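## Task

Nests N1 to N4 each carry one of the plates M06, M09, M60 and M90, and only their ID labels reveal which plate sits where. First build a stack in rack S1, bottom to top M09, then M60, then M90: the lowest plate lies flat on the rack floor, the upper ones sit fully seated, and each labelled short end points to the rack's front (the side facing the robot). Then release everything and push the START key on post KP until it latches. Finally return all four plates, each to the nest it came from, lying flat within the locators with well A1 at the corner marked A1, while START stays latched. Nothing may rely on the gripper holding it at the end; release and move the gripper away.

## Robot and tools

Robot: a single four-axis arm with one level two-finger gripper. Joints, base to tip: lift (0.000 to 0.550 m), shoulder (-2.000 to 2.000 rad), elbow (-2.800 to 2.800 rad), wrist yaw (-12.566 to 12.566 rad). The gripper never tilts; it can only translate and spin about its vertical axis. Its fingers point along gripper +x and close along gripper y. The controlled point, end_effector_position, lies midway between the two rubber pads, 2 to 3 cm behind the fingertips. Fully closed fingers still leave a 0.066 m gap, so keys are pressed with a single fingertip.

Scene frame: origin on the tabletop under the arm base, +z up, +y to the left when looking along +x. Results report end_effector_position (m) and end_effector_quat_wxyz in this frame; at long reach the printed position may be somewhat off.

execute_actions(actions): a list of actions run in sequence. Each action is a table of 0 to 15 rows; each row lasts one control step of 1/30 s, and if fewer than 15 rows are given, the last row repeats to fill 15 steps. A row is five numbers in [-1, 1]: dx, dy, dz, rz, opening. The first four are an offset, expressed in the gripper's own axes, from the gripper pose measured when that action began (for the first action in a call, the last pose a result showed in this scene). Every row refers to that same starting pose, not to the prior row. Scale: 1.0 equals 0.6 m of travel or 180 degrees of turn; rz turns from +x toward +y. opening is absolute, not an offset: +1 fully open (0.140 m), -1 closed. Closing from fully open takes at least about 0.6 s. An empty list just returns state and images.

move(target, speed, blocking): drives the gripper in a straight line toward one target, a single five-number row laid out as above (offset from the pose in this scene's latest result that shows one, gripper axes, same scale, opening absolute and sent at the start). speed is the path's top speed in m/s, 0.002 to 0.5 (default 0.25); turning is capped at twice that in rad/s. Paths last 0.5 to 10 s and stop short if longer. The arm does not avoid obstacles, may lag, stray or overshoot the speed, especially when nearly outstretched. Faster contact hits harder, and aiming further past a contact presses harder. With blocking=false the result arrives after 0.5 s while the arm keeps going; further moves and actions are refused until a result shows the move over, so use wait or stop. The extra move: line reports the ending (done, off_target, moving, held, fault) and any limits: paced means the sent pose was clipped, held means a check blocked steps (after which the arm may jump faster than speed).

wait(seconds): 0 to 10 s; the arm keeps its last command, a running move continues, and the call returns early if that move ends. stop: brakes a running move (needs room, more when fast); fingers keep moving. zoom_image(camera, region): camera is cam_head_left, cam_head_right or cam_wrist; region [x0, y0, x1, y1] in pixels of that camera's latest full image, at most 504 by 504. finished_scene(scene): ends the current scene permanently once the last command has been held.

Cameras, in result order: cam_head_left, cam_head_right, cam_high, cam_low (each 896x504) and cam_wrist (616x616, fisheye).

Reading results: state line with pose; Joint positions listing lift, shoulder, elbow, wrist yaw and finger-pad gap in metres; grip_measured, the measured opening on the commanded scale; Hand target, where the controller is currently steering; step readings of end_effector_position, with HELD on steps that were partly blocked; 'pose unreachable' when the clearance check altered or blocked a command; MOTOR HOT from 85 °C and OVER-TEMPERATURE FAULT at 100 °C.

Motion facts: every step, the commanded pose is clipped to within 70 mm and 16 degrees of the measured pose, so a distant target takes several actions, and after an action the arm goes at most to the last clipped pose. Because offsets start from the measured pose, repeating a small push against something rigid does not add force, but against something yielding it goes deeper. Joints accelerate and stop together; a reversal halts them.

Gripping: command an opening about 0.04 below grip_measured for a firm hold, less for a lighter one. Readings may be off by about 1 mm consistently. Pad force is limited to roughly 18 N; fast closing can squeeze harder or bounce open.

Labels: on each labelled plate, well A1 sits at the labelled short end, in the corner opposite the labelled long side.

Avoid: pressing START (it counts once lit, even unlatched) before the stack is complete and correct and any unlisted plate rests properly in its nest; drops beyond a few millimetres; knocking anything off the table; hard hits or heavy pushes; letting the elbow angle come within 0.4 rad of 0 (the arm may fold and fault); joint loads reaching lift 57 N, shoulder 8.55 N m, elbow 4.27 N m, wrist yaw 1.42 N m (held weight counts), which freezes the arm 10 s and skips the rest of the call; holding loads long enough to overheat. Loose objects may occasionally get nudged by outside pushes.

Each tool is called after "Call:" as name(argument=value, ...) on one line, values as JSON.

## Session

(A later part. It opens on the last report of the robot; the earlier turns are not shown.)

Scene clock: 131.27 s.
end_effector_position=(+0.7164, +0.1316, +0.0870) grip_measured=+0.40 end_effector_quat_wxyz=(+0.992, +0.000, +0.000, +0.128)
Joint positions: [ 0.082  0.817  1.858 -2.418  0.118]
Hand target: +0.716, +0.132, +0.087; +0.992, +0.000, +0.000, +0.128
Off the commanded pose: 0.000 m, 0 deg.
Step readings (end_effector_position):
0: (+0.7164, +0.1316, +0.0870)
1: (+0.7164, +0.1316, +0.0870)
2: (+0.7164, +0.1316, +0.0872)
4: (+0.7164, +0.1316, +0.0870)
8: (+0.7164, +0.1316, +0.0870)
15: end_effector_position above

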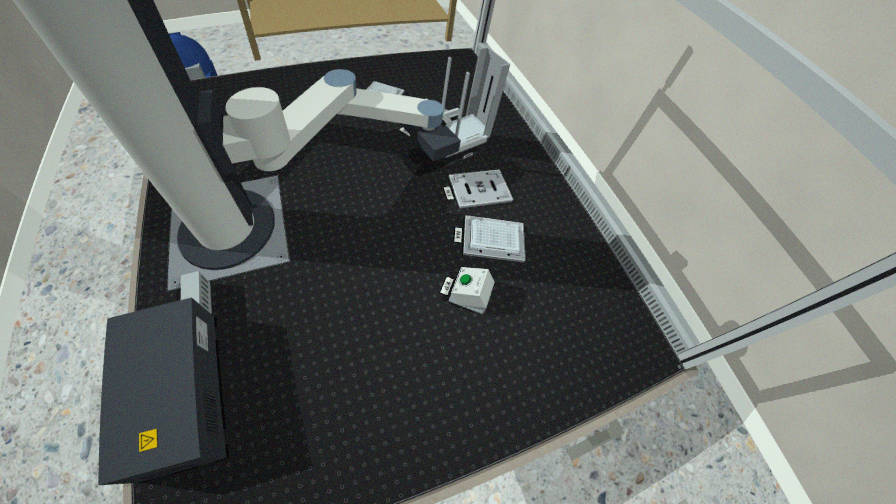

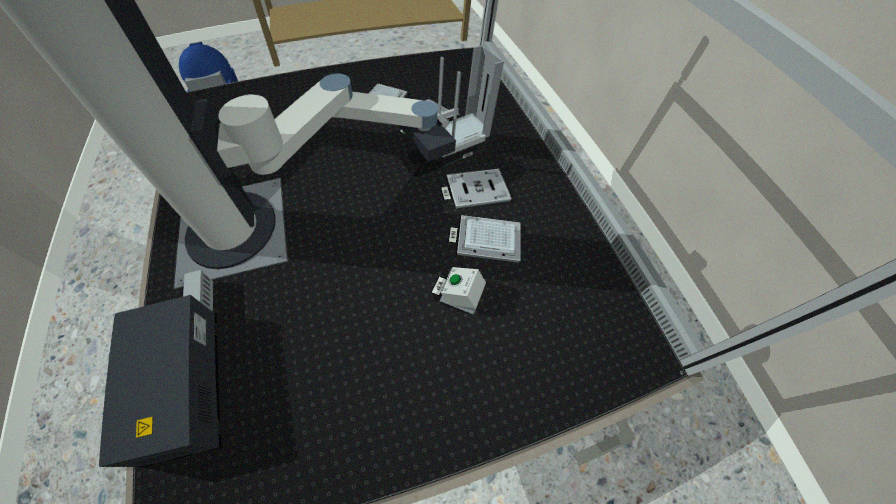

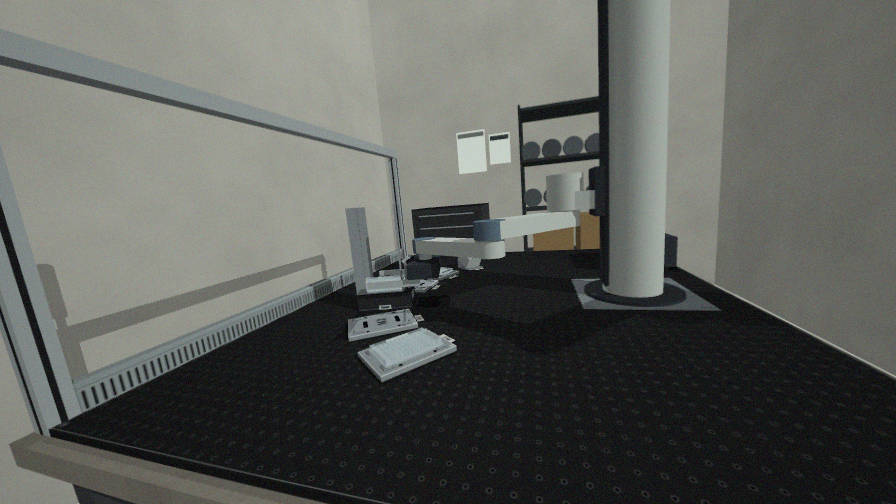

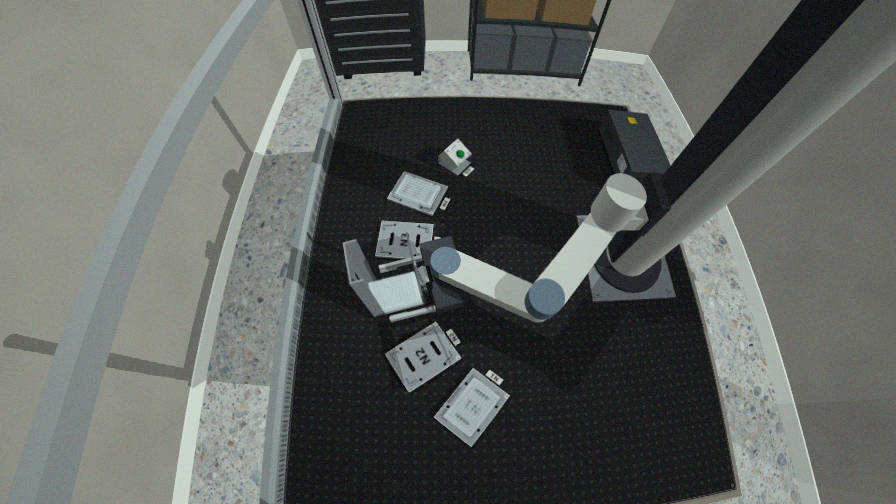

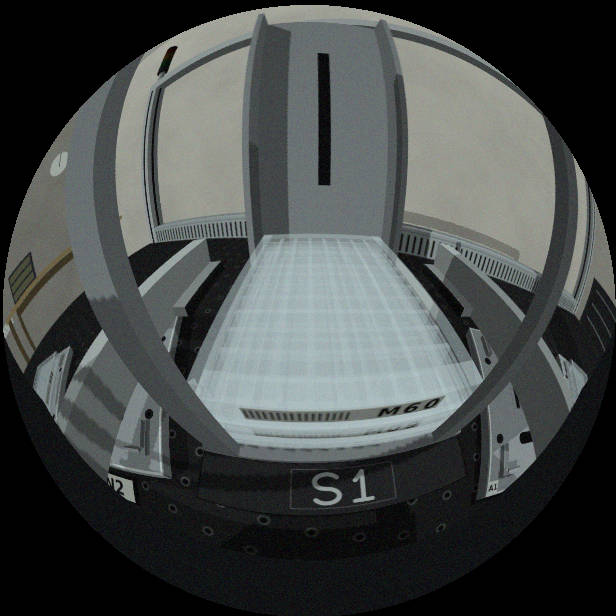

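Call:
move(target=[0, 0, -0.028, 0, -0.3], speed=0.03)

Call:
execute_actions(actions=[[[0,0,0,0,-0.36],[0,0,0,0,-0.4],[0,0,0,0,-0.44],[0,0,0,0,-0.47],[0,0,0,0,-0.5],[0,0,0,0,-0.52],[0,0,0,0,-0.54],[0,0,0,0,-0.56],[0,0,0,0,-0.58],[0,0,0,0,-0.6],[0,0,0,0,-0.61]]])

Scene clock: 146.80 s.
end_effector_position=(+0.5177, +0.4244, +0.0335) grip_measured=-0.30 end_effector_quat_wxyz=(+0.905, +0.000, +0.000, +0.425)
Joint positions: [ 0.028  1.513  1.784 -2.418  0.092]
Hand target: +0.518, +0.424, +0.034; +0.905, +0.000, +0.000, +0.425
Off the commanded pose: 0.000 m, 0 deg.
move: done

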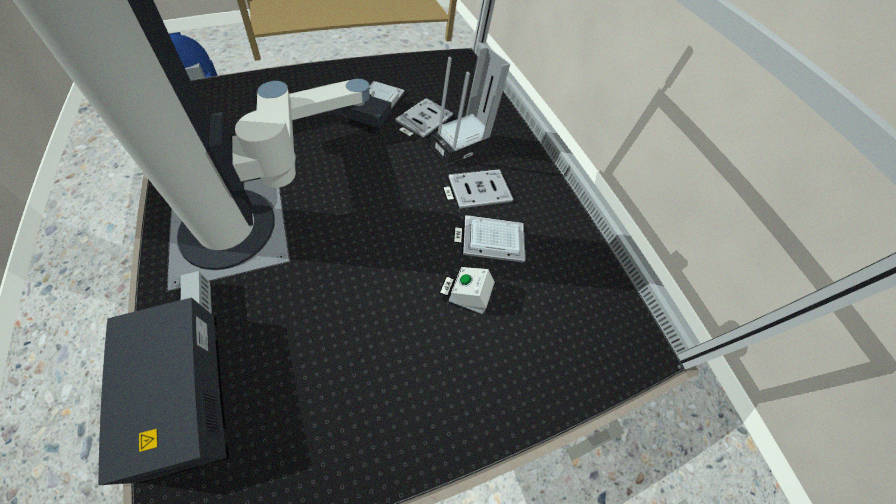

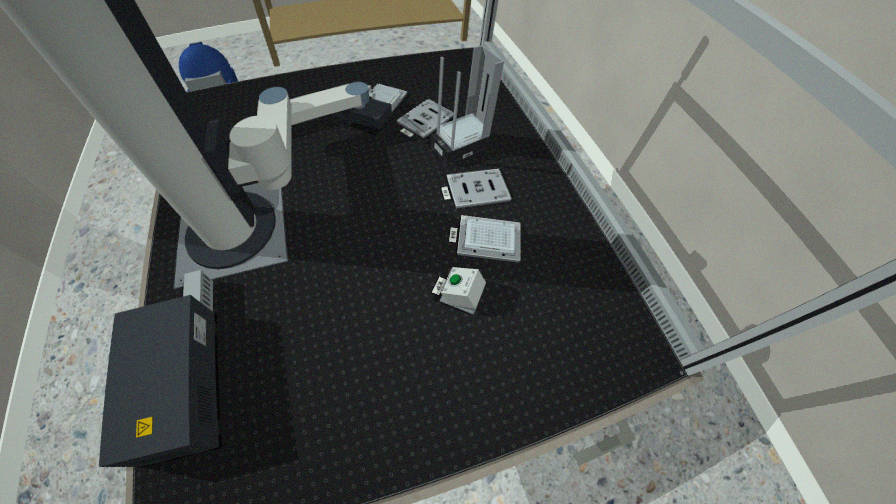

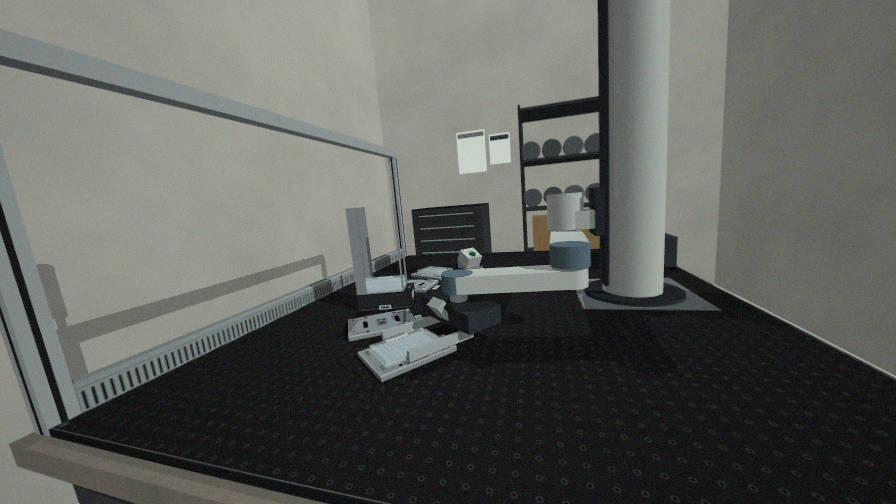

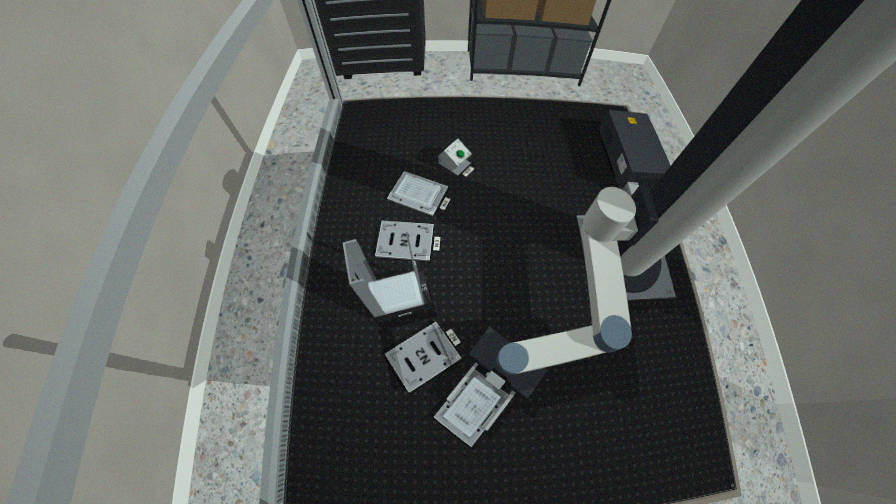

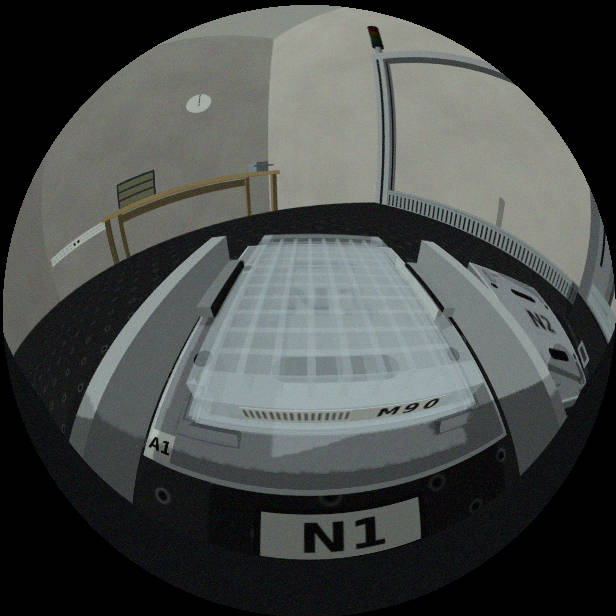

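Scene clock: 147.30 s.
end_effector_position=(+0.5177, +0.4244, +0.0335) grip_measured=-0.57 end_effector_quat_wxyz=(+0.905, +0.000, +0.000, +0.425)
Joint positions: [ 0.028  1.513  1.784 -2.418  0.082]
Hand target: +0.518, +0.424, +0.033; +0.905, +0.000, +0.000, +0.425
Off the commanded pose: 0.000 m, 0 deg.
Step readings (end_effector_position):
0: (+0.5177, +0.4244, +0.0335)
1: (+0.5177, +0.4244, +0.0335)
2: (+0.5177, +0.4244, +0.0335)
4: (+0.5177, +0.4244, +0.0335)
8: (+0.5177, +0.4244, +0.0335)
15: end_effector_position above

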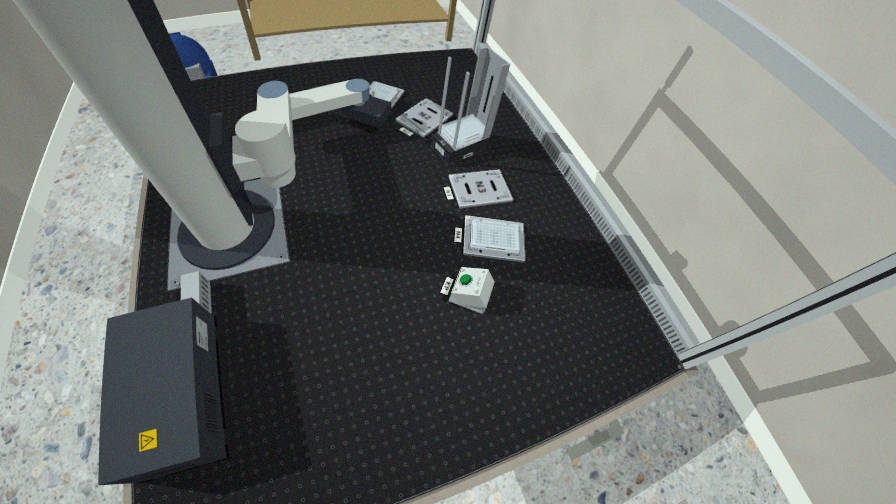

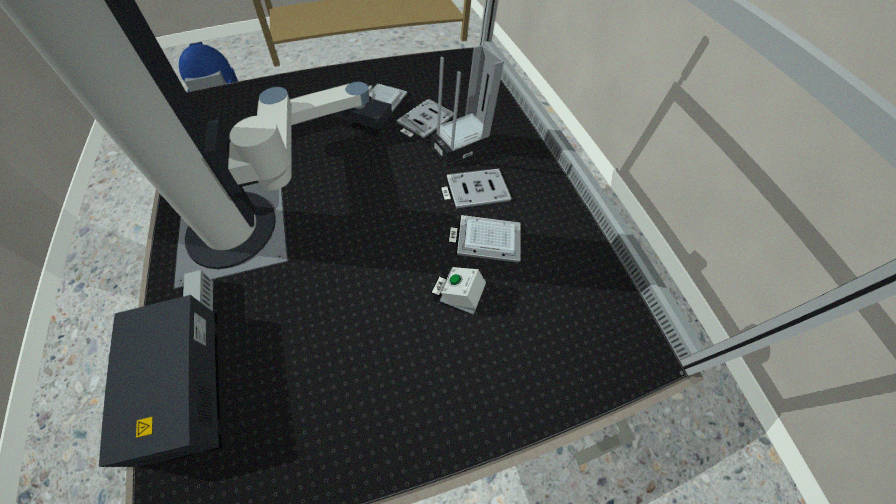

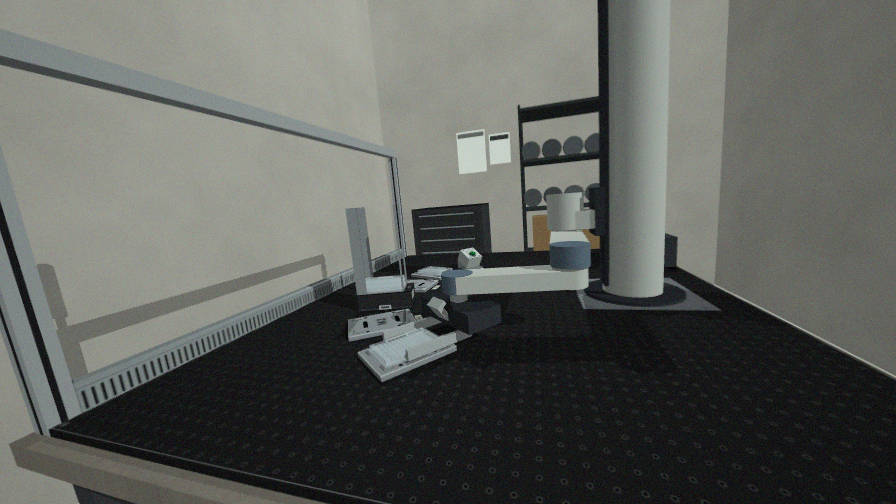

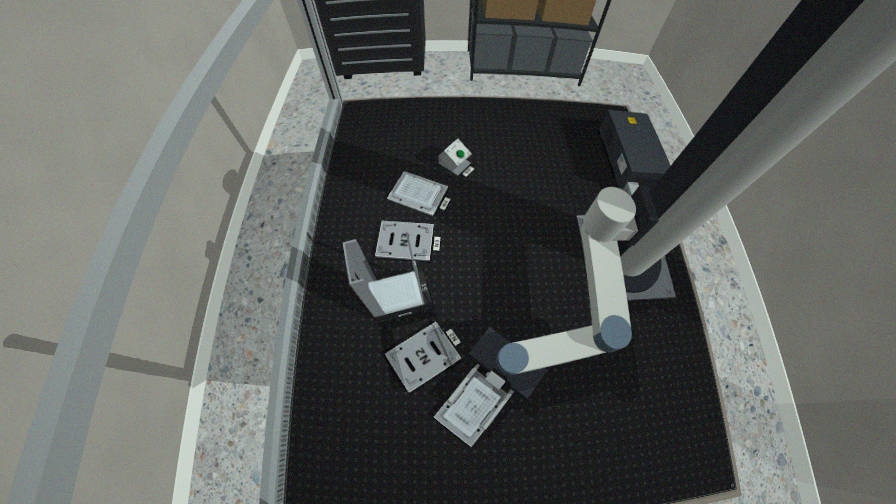

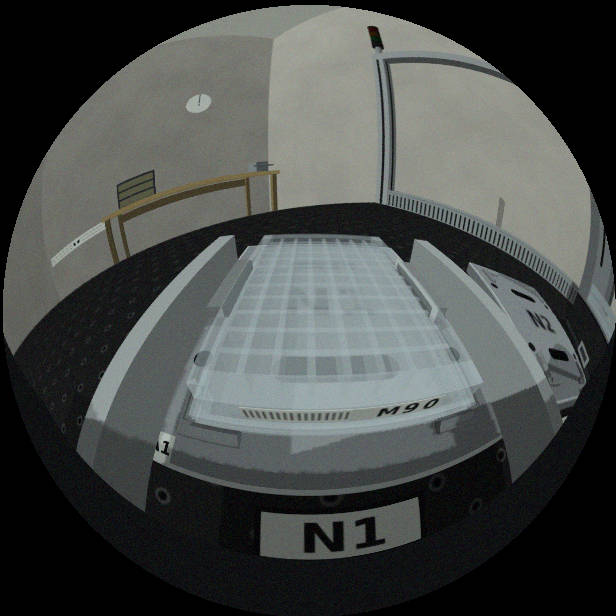

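Call:
move(target=[0, 0, 0.04, 0, -0.61], speed=0.05)

Call:
move(target=[-0.0893, -0.2955, 0.4875, -0.124, -0.61], speed=0.25)

Scene clock: 149.00 s.
end_effector_position=(+0.5177, +0.4244, +0.0575) grip_measured=-0.57 end_effector_quat_wxyz=(+0.905, +0.000, +0.000, +0.425)
Joint positions: [ 0.052  1.513  1.784 -2.418  0.082]
Hand target: +0.518, +0.424, +0.057; +0.905, +0.000, +0.000, +0.425
Off the commanded pose: 0.000 m, 0 deg.
move: done

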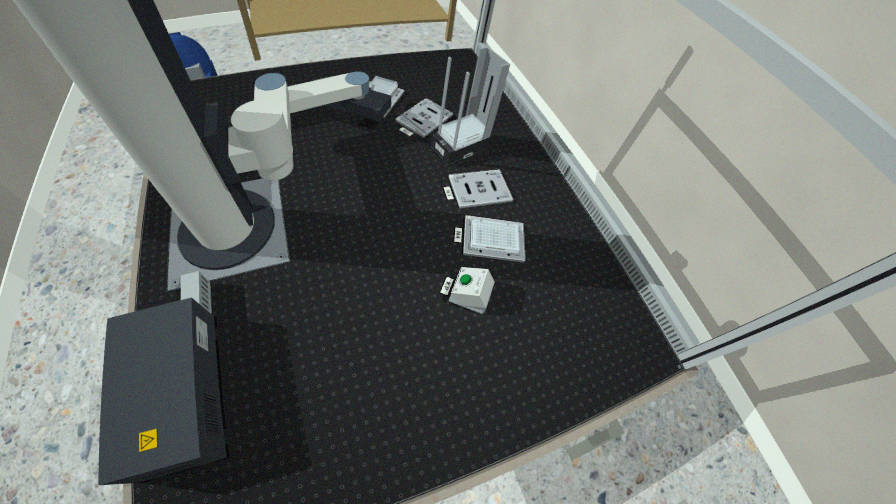

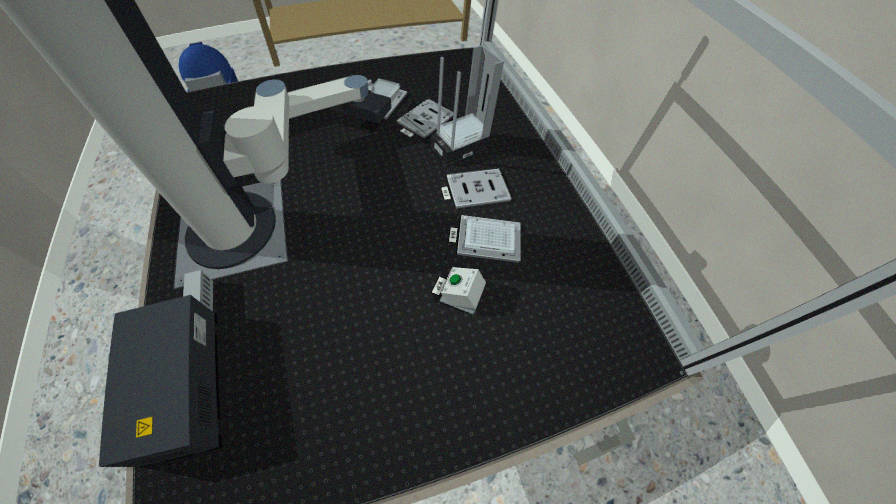

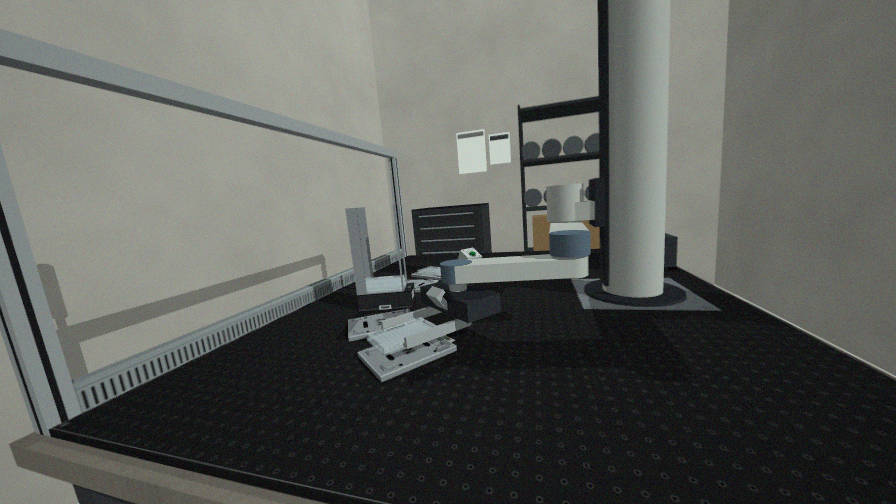

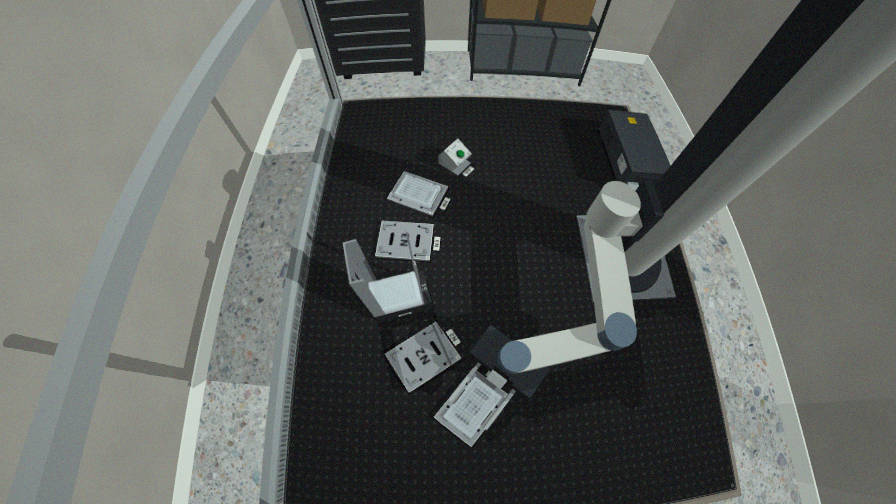

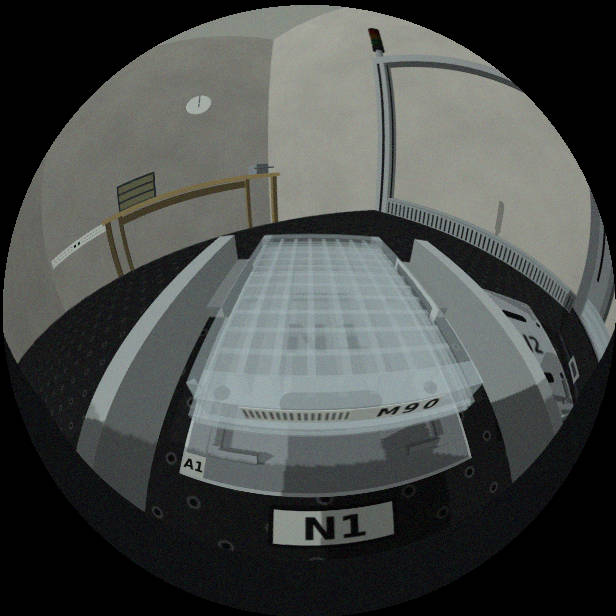

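Scene clock: 150.80 s.
end_effector_position=(+0.6201, +0.2698, +0.3500) grip_measured=-0.57 end_effector_quat_wxyz=(+0.970, +0.000, +0.000, +0.242)
Joint positions: [ 0.345  1.246  1.638 -2.395  0.082]
Hand target: +0.620, +0.270, +0.350; +0.970, +0.000, +0.000, +0.242
Off the commanded pose: 0.000 m, 0 deg.
move: done

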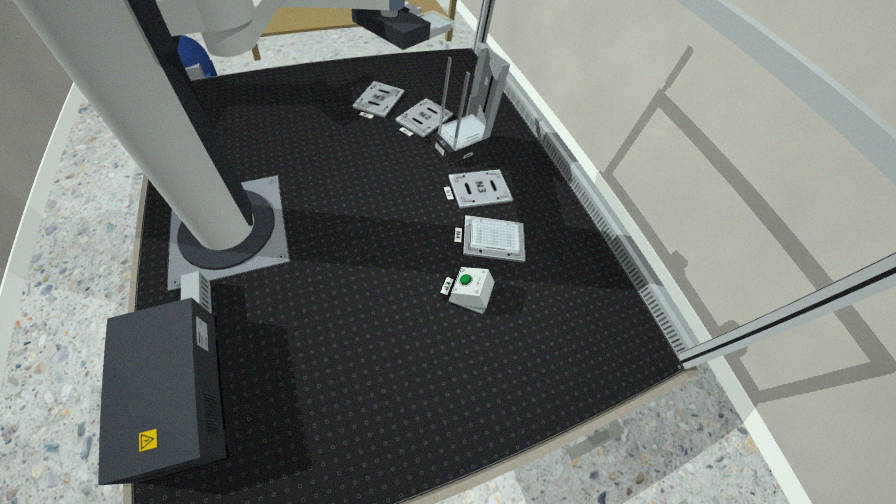

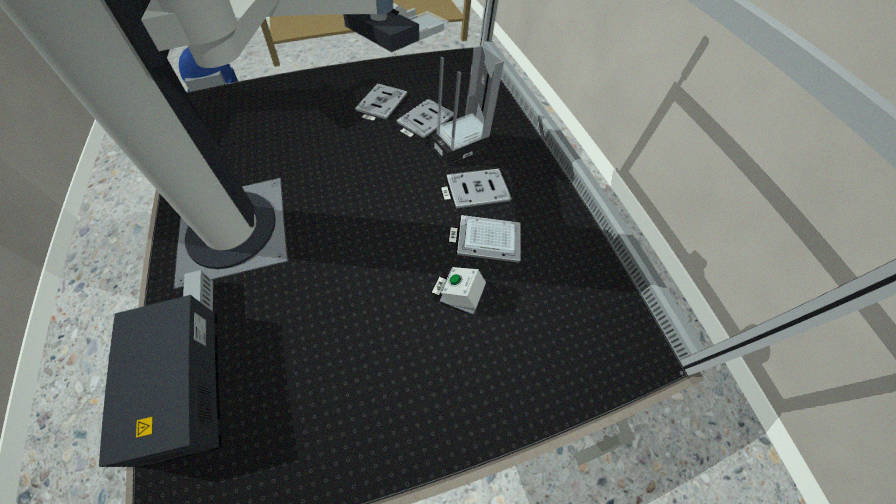

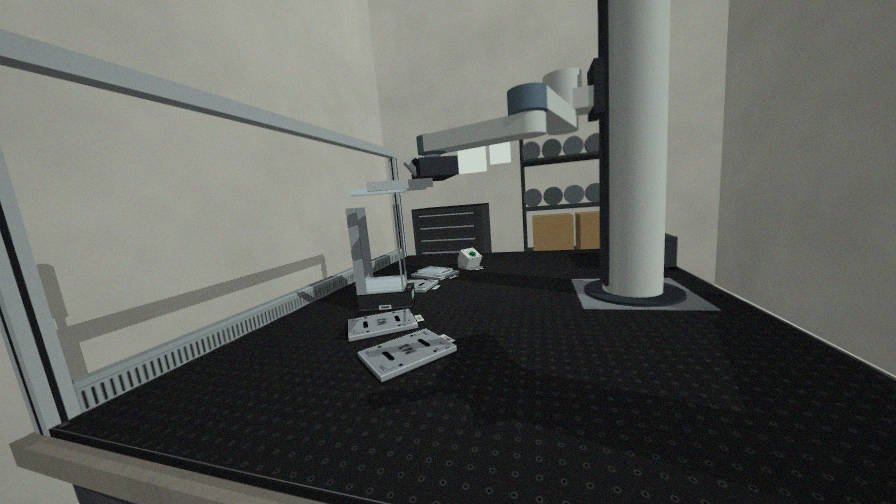

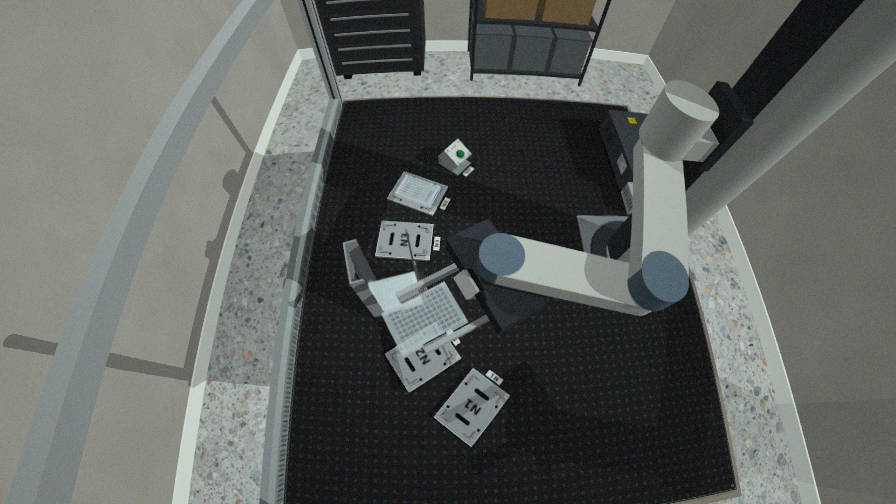

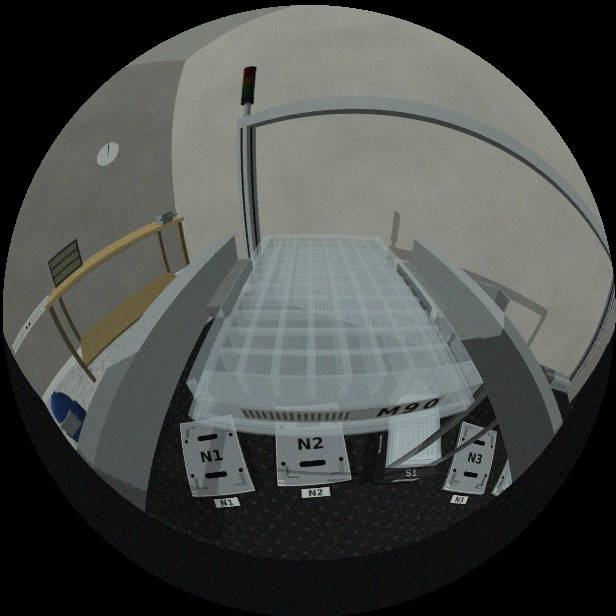

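Call:
move(target=[0.0336, -0.2786, 0, -0.0738, -0.61], speed=0.2)

Scene clock: 152.27 s.
end_effector_position=(+0.7164, +0.1315, +0.3500) grip_measured=-0.57 end_effector_quat_wxyz=(+0.992, +0.000, +0.000, +0.128)
Joint positions: [ 0.345  0.817  1.858 -2.418  0.082]
Hand target: +0.716, +0.132, +0.350; +0.992, +0.000, +0.000, +0.128
Off the commanded pose: 0.000 m, 0 deg.
move: done

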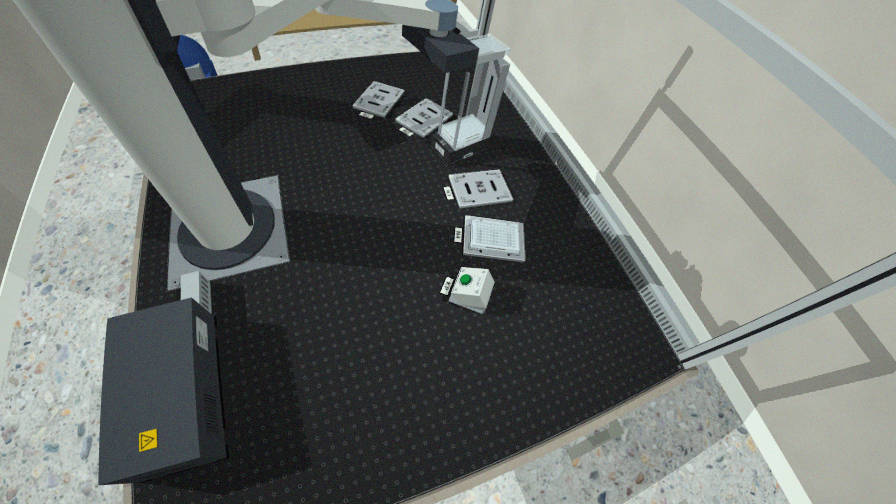

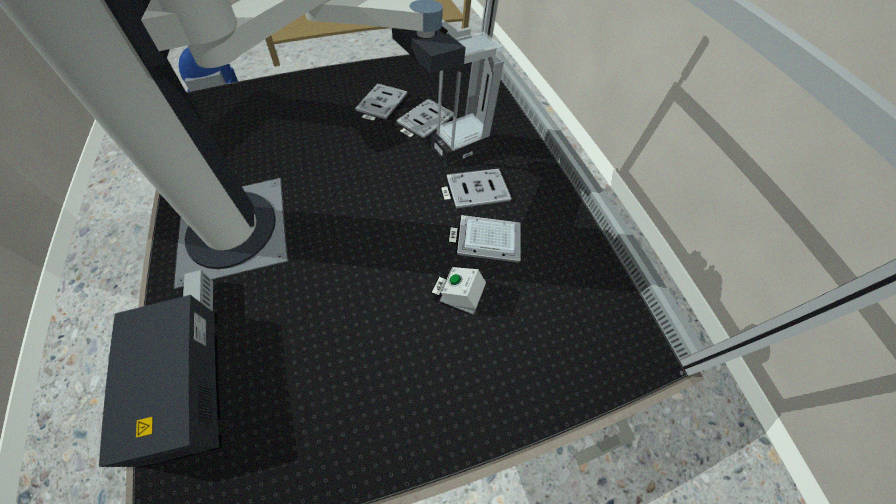

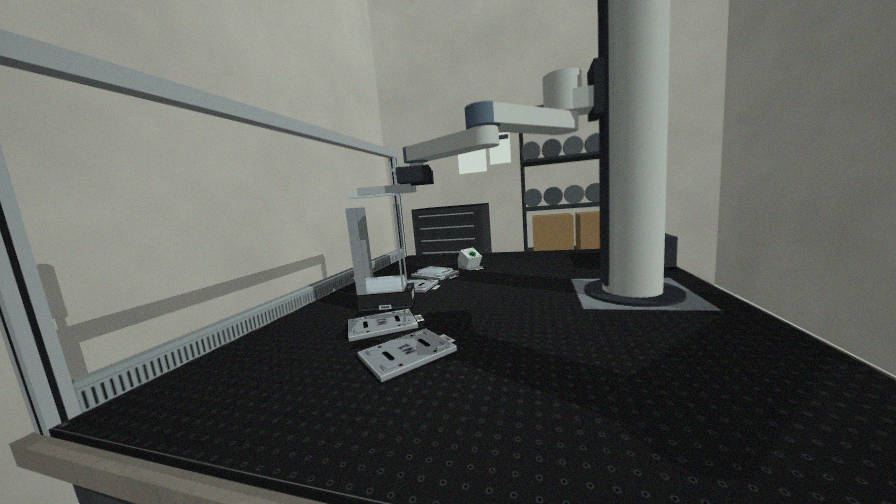

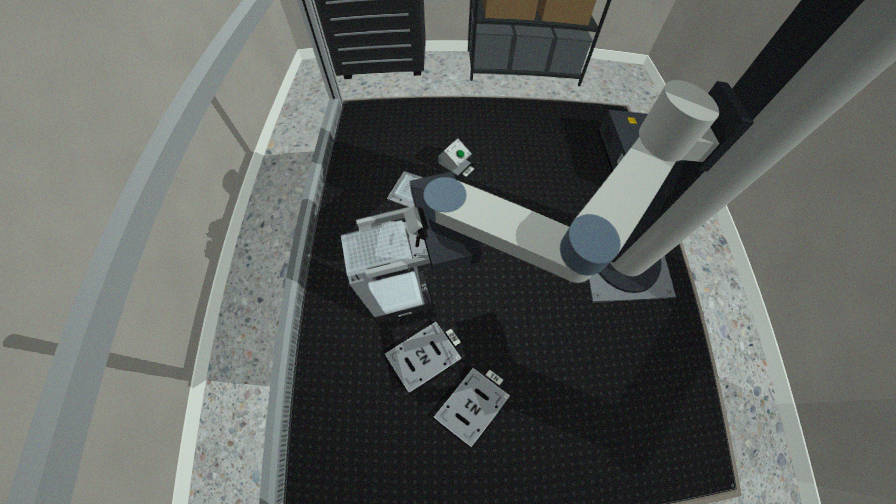

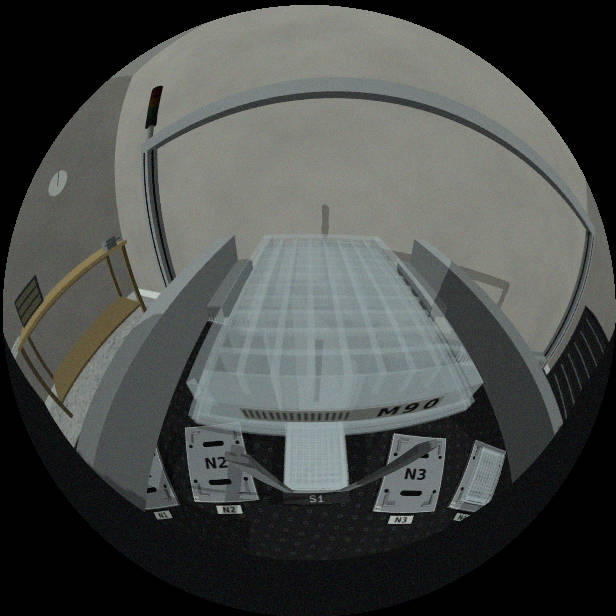

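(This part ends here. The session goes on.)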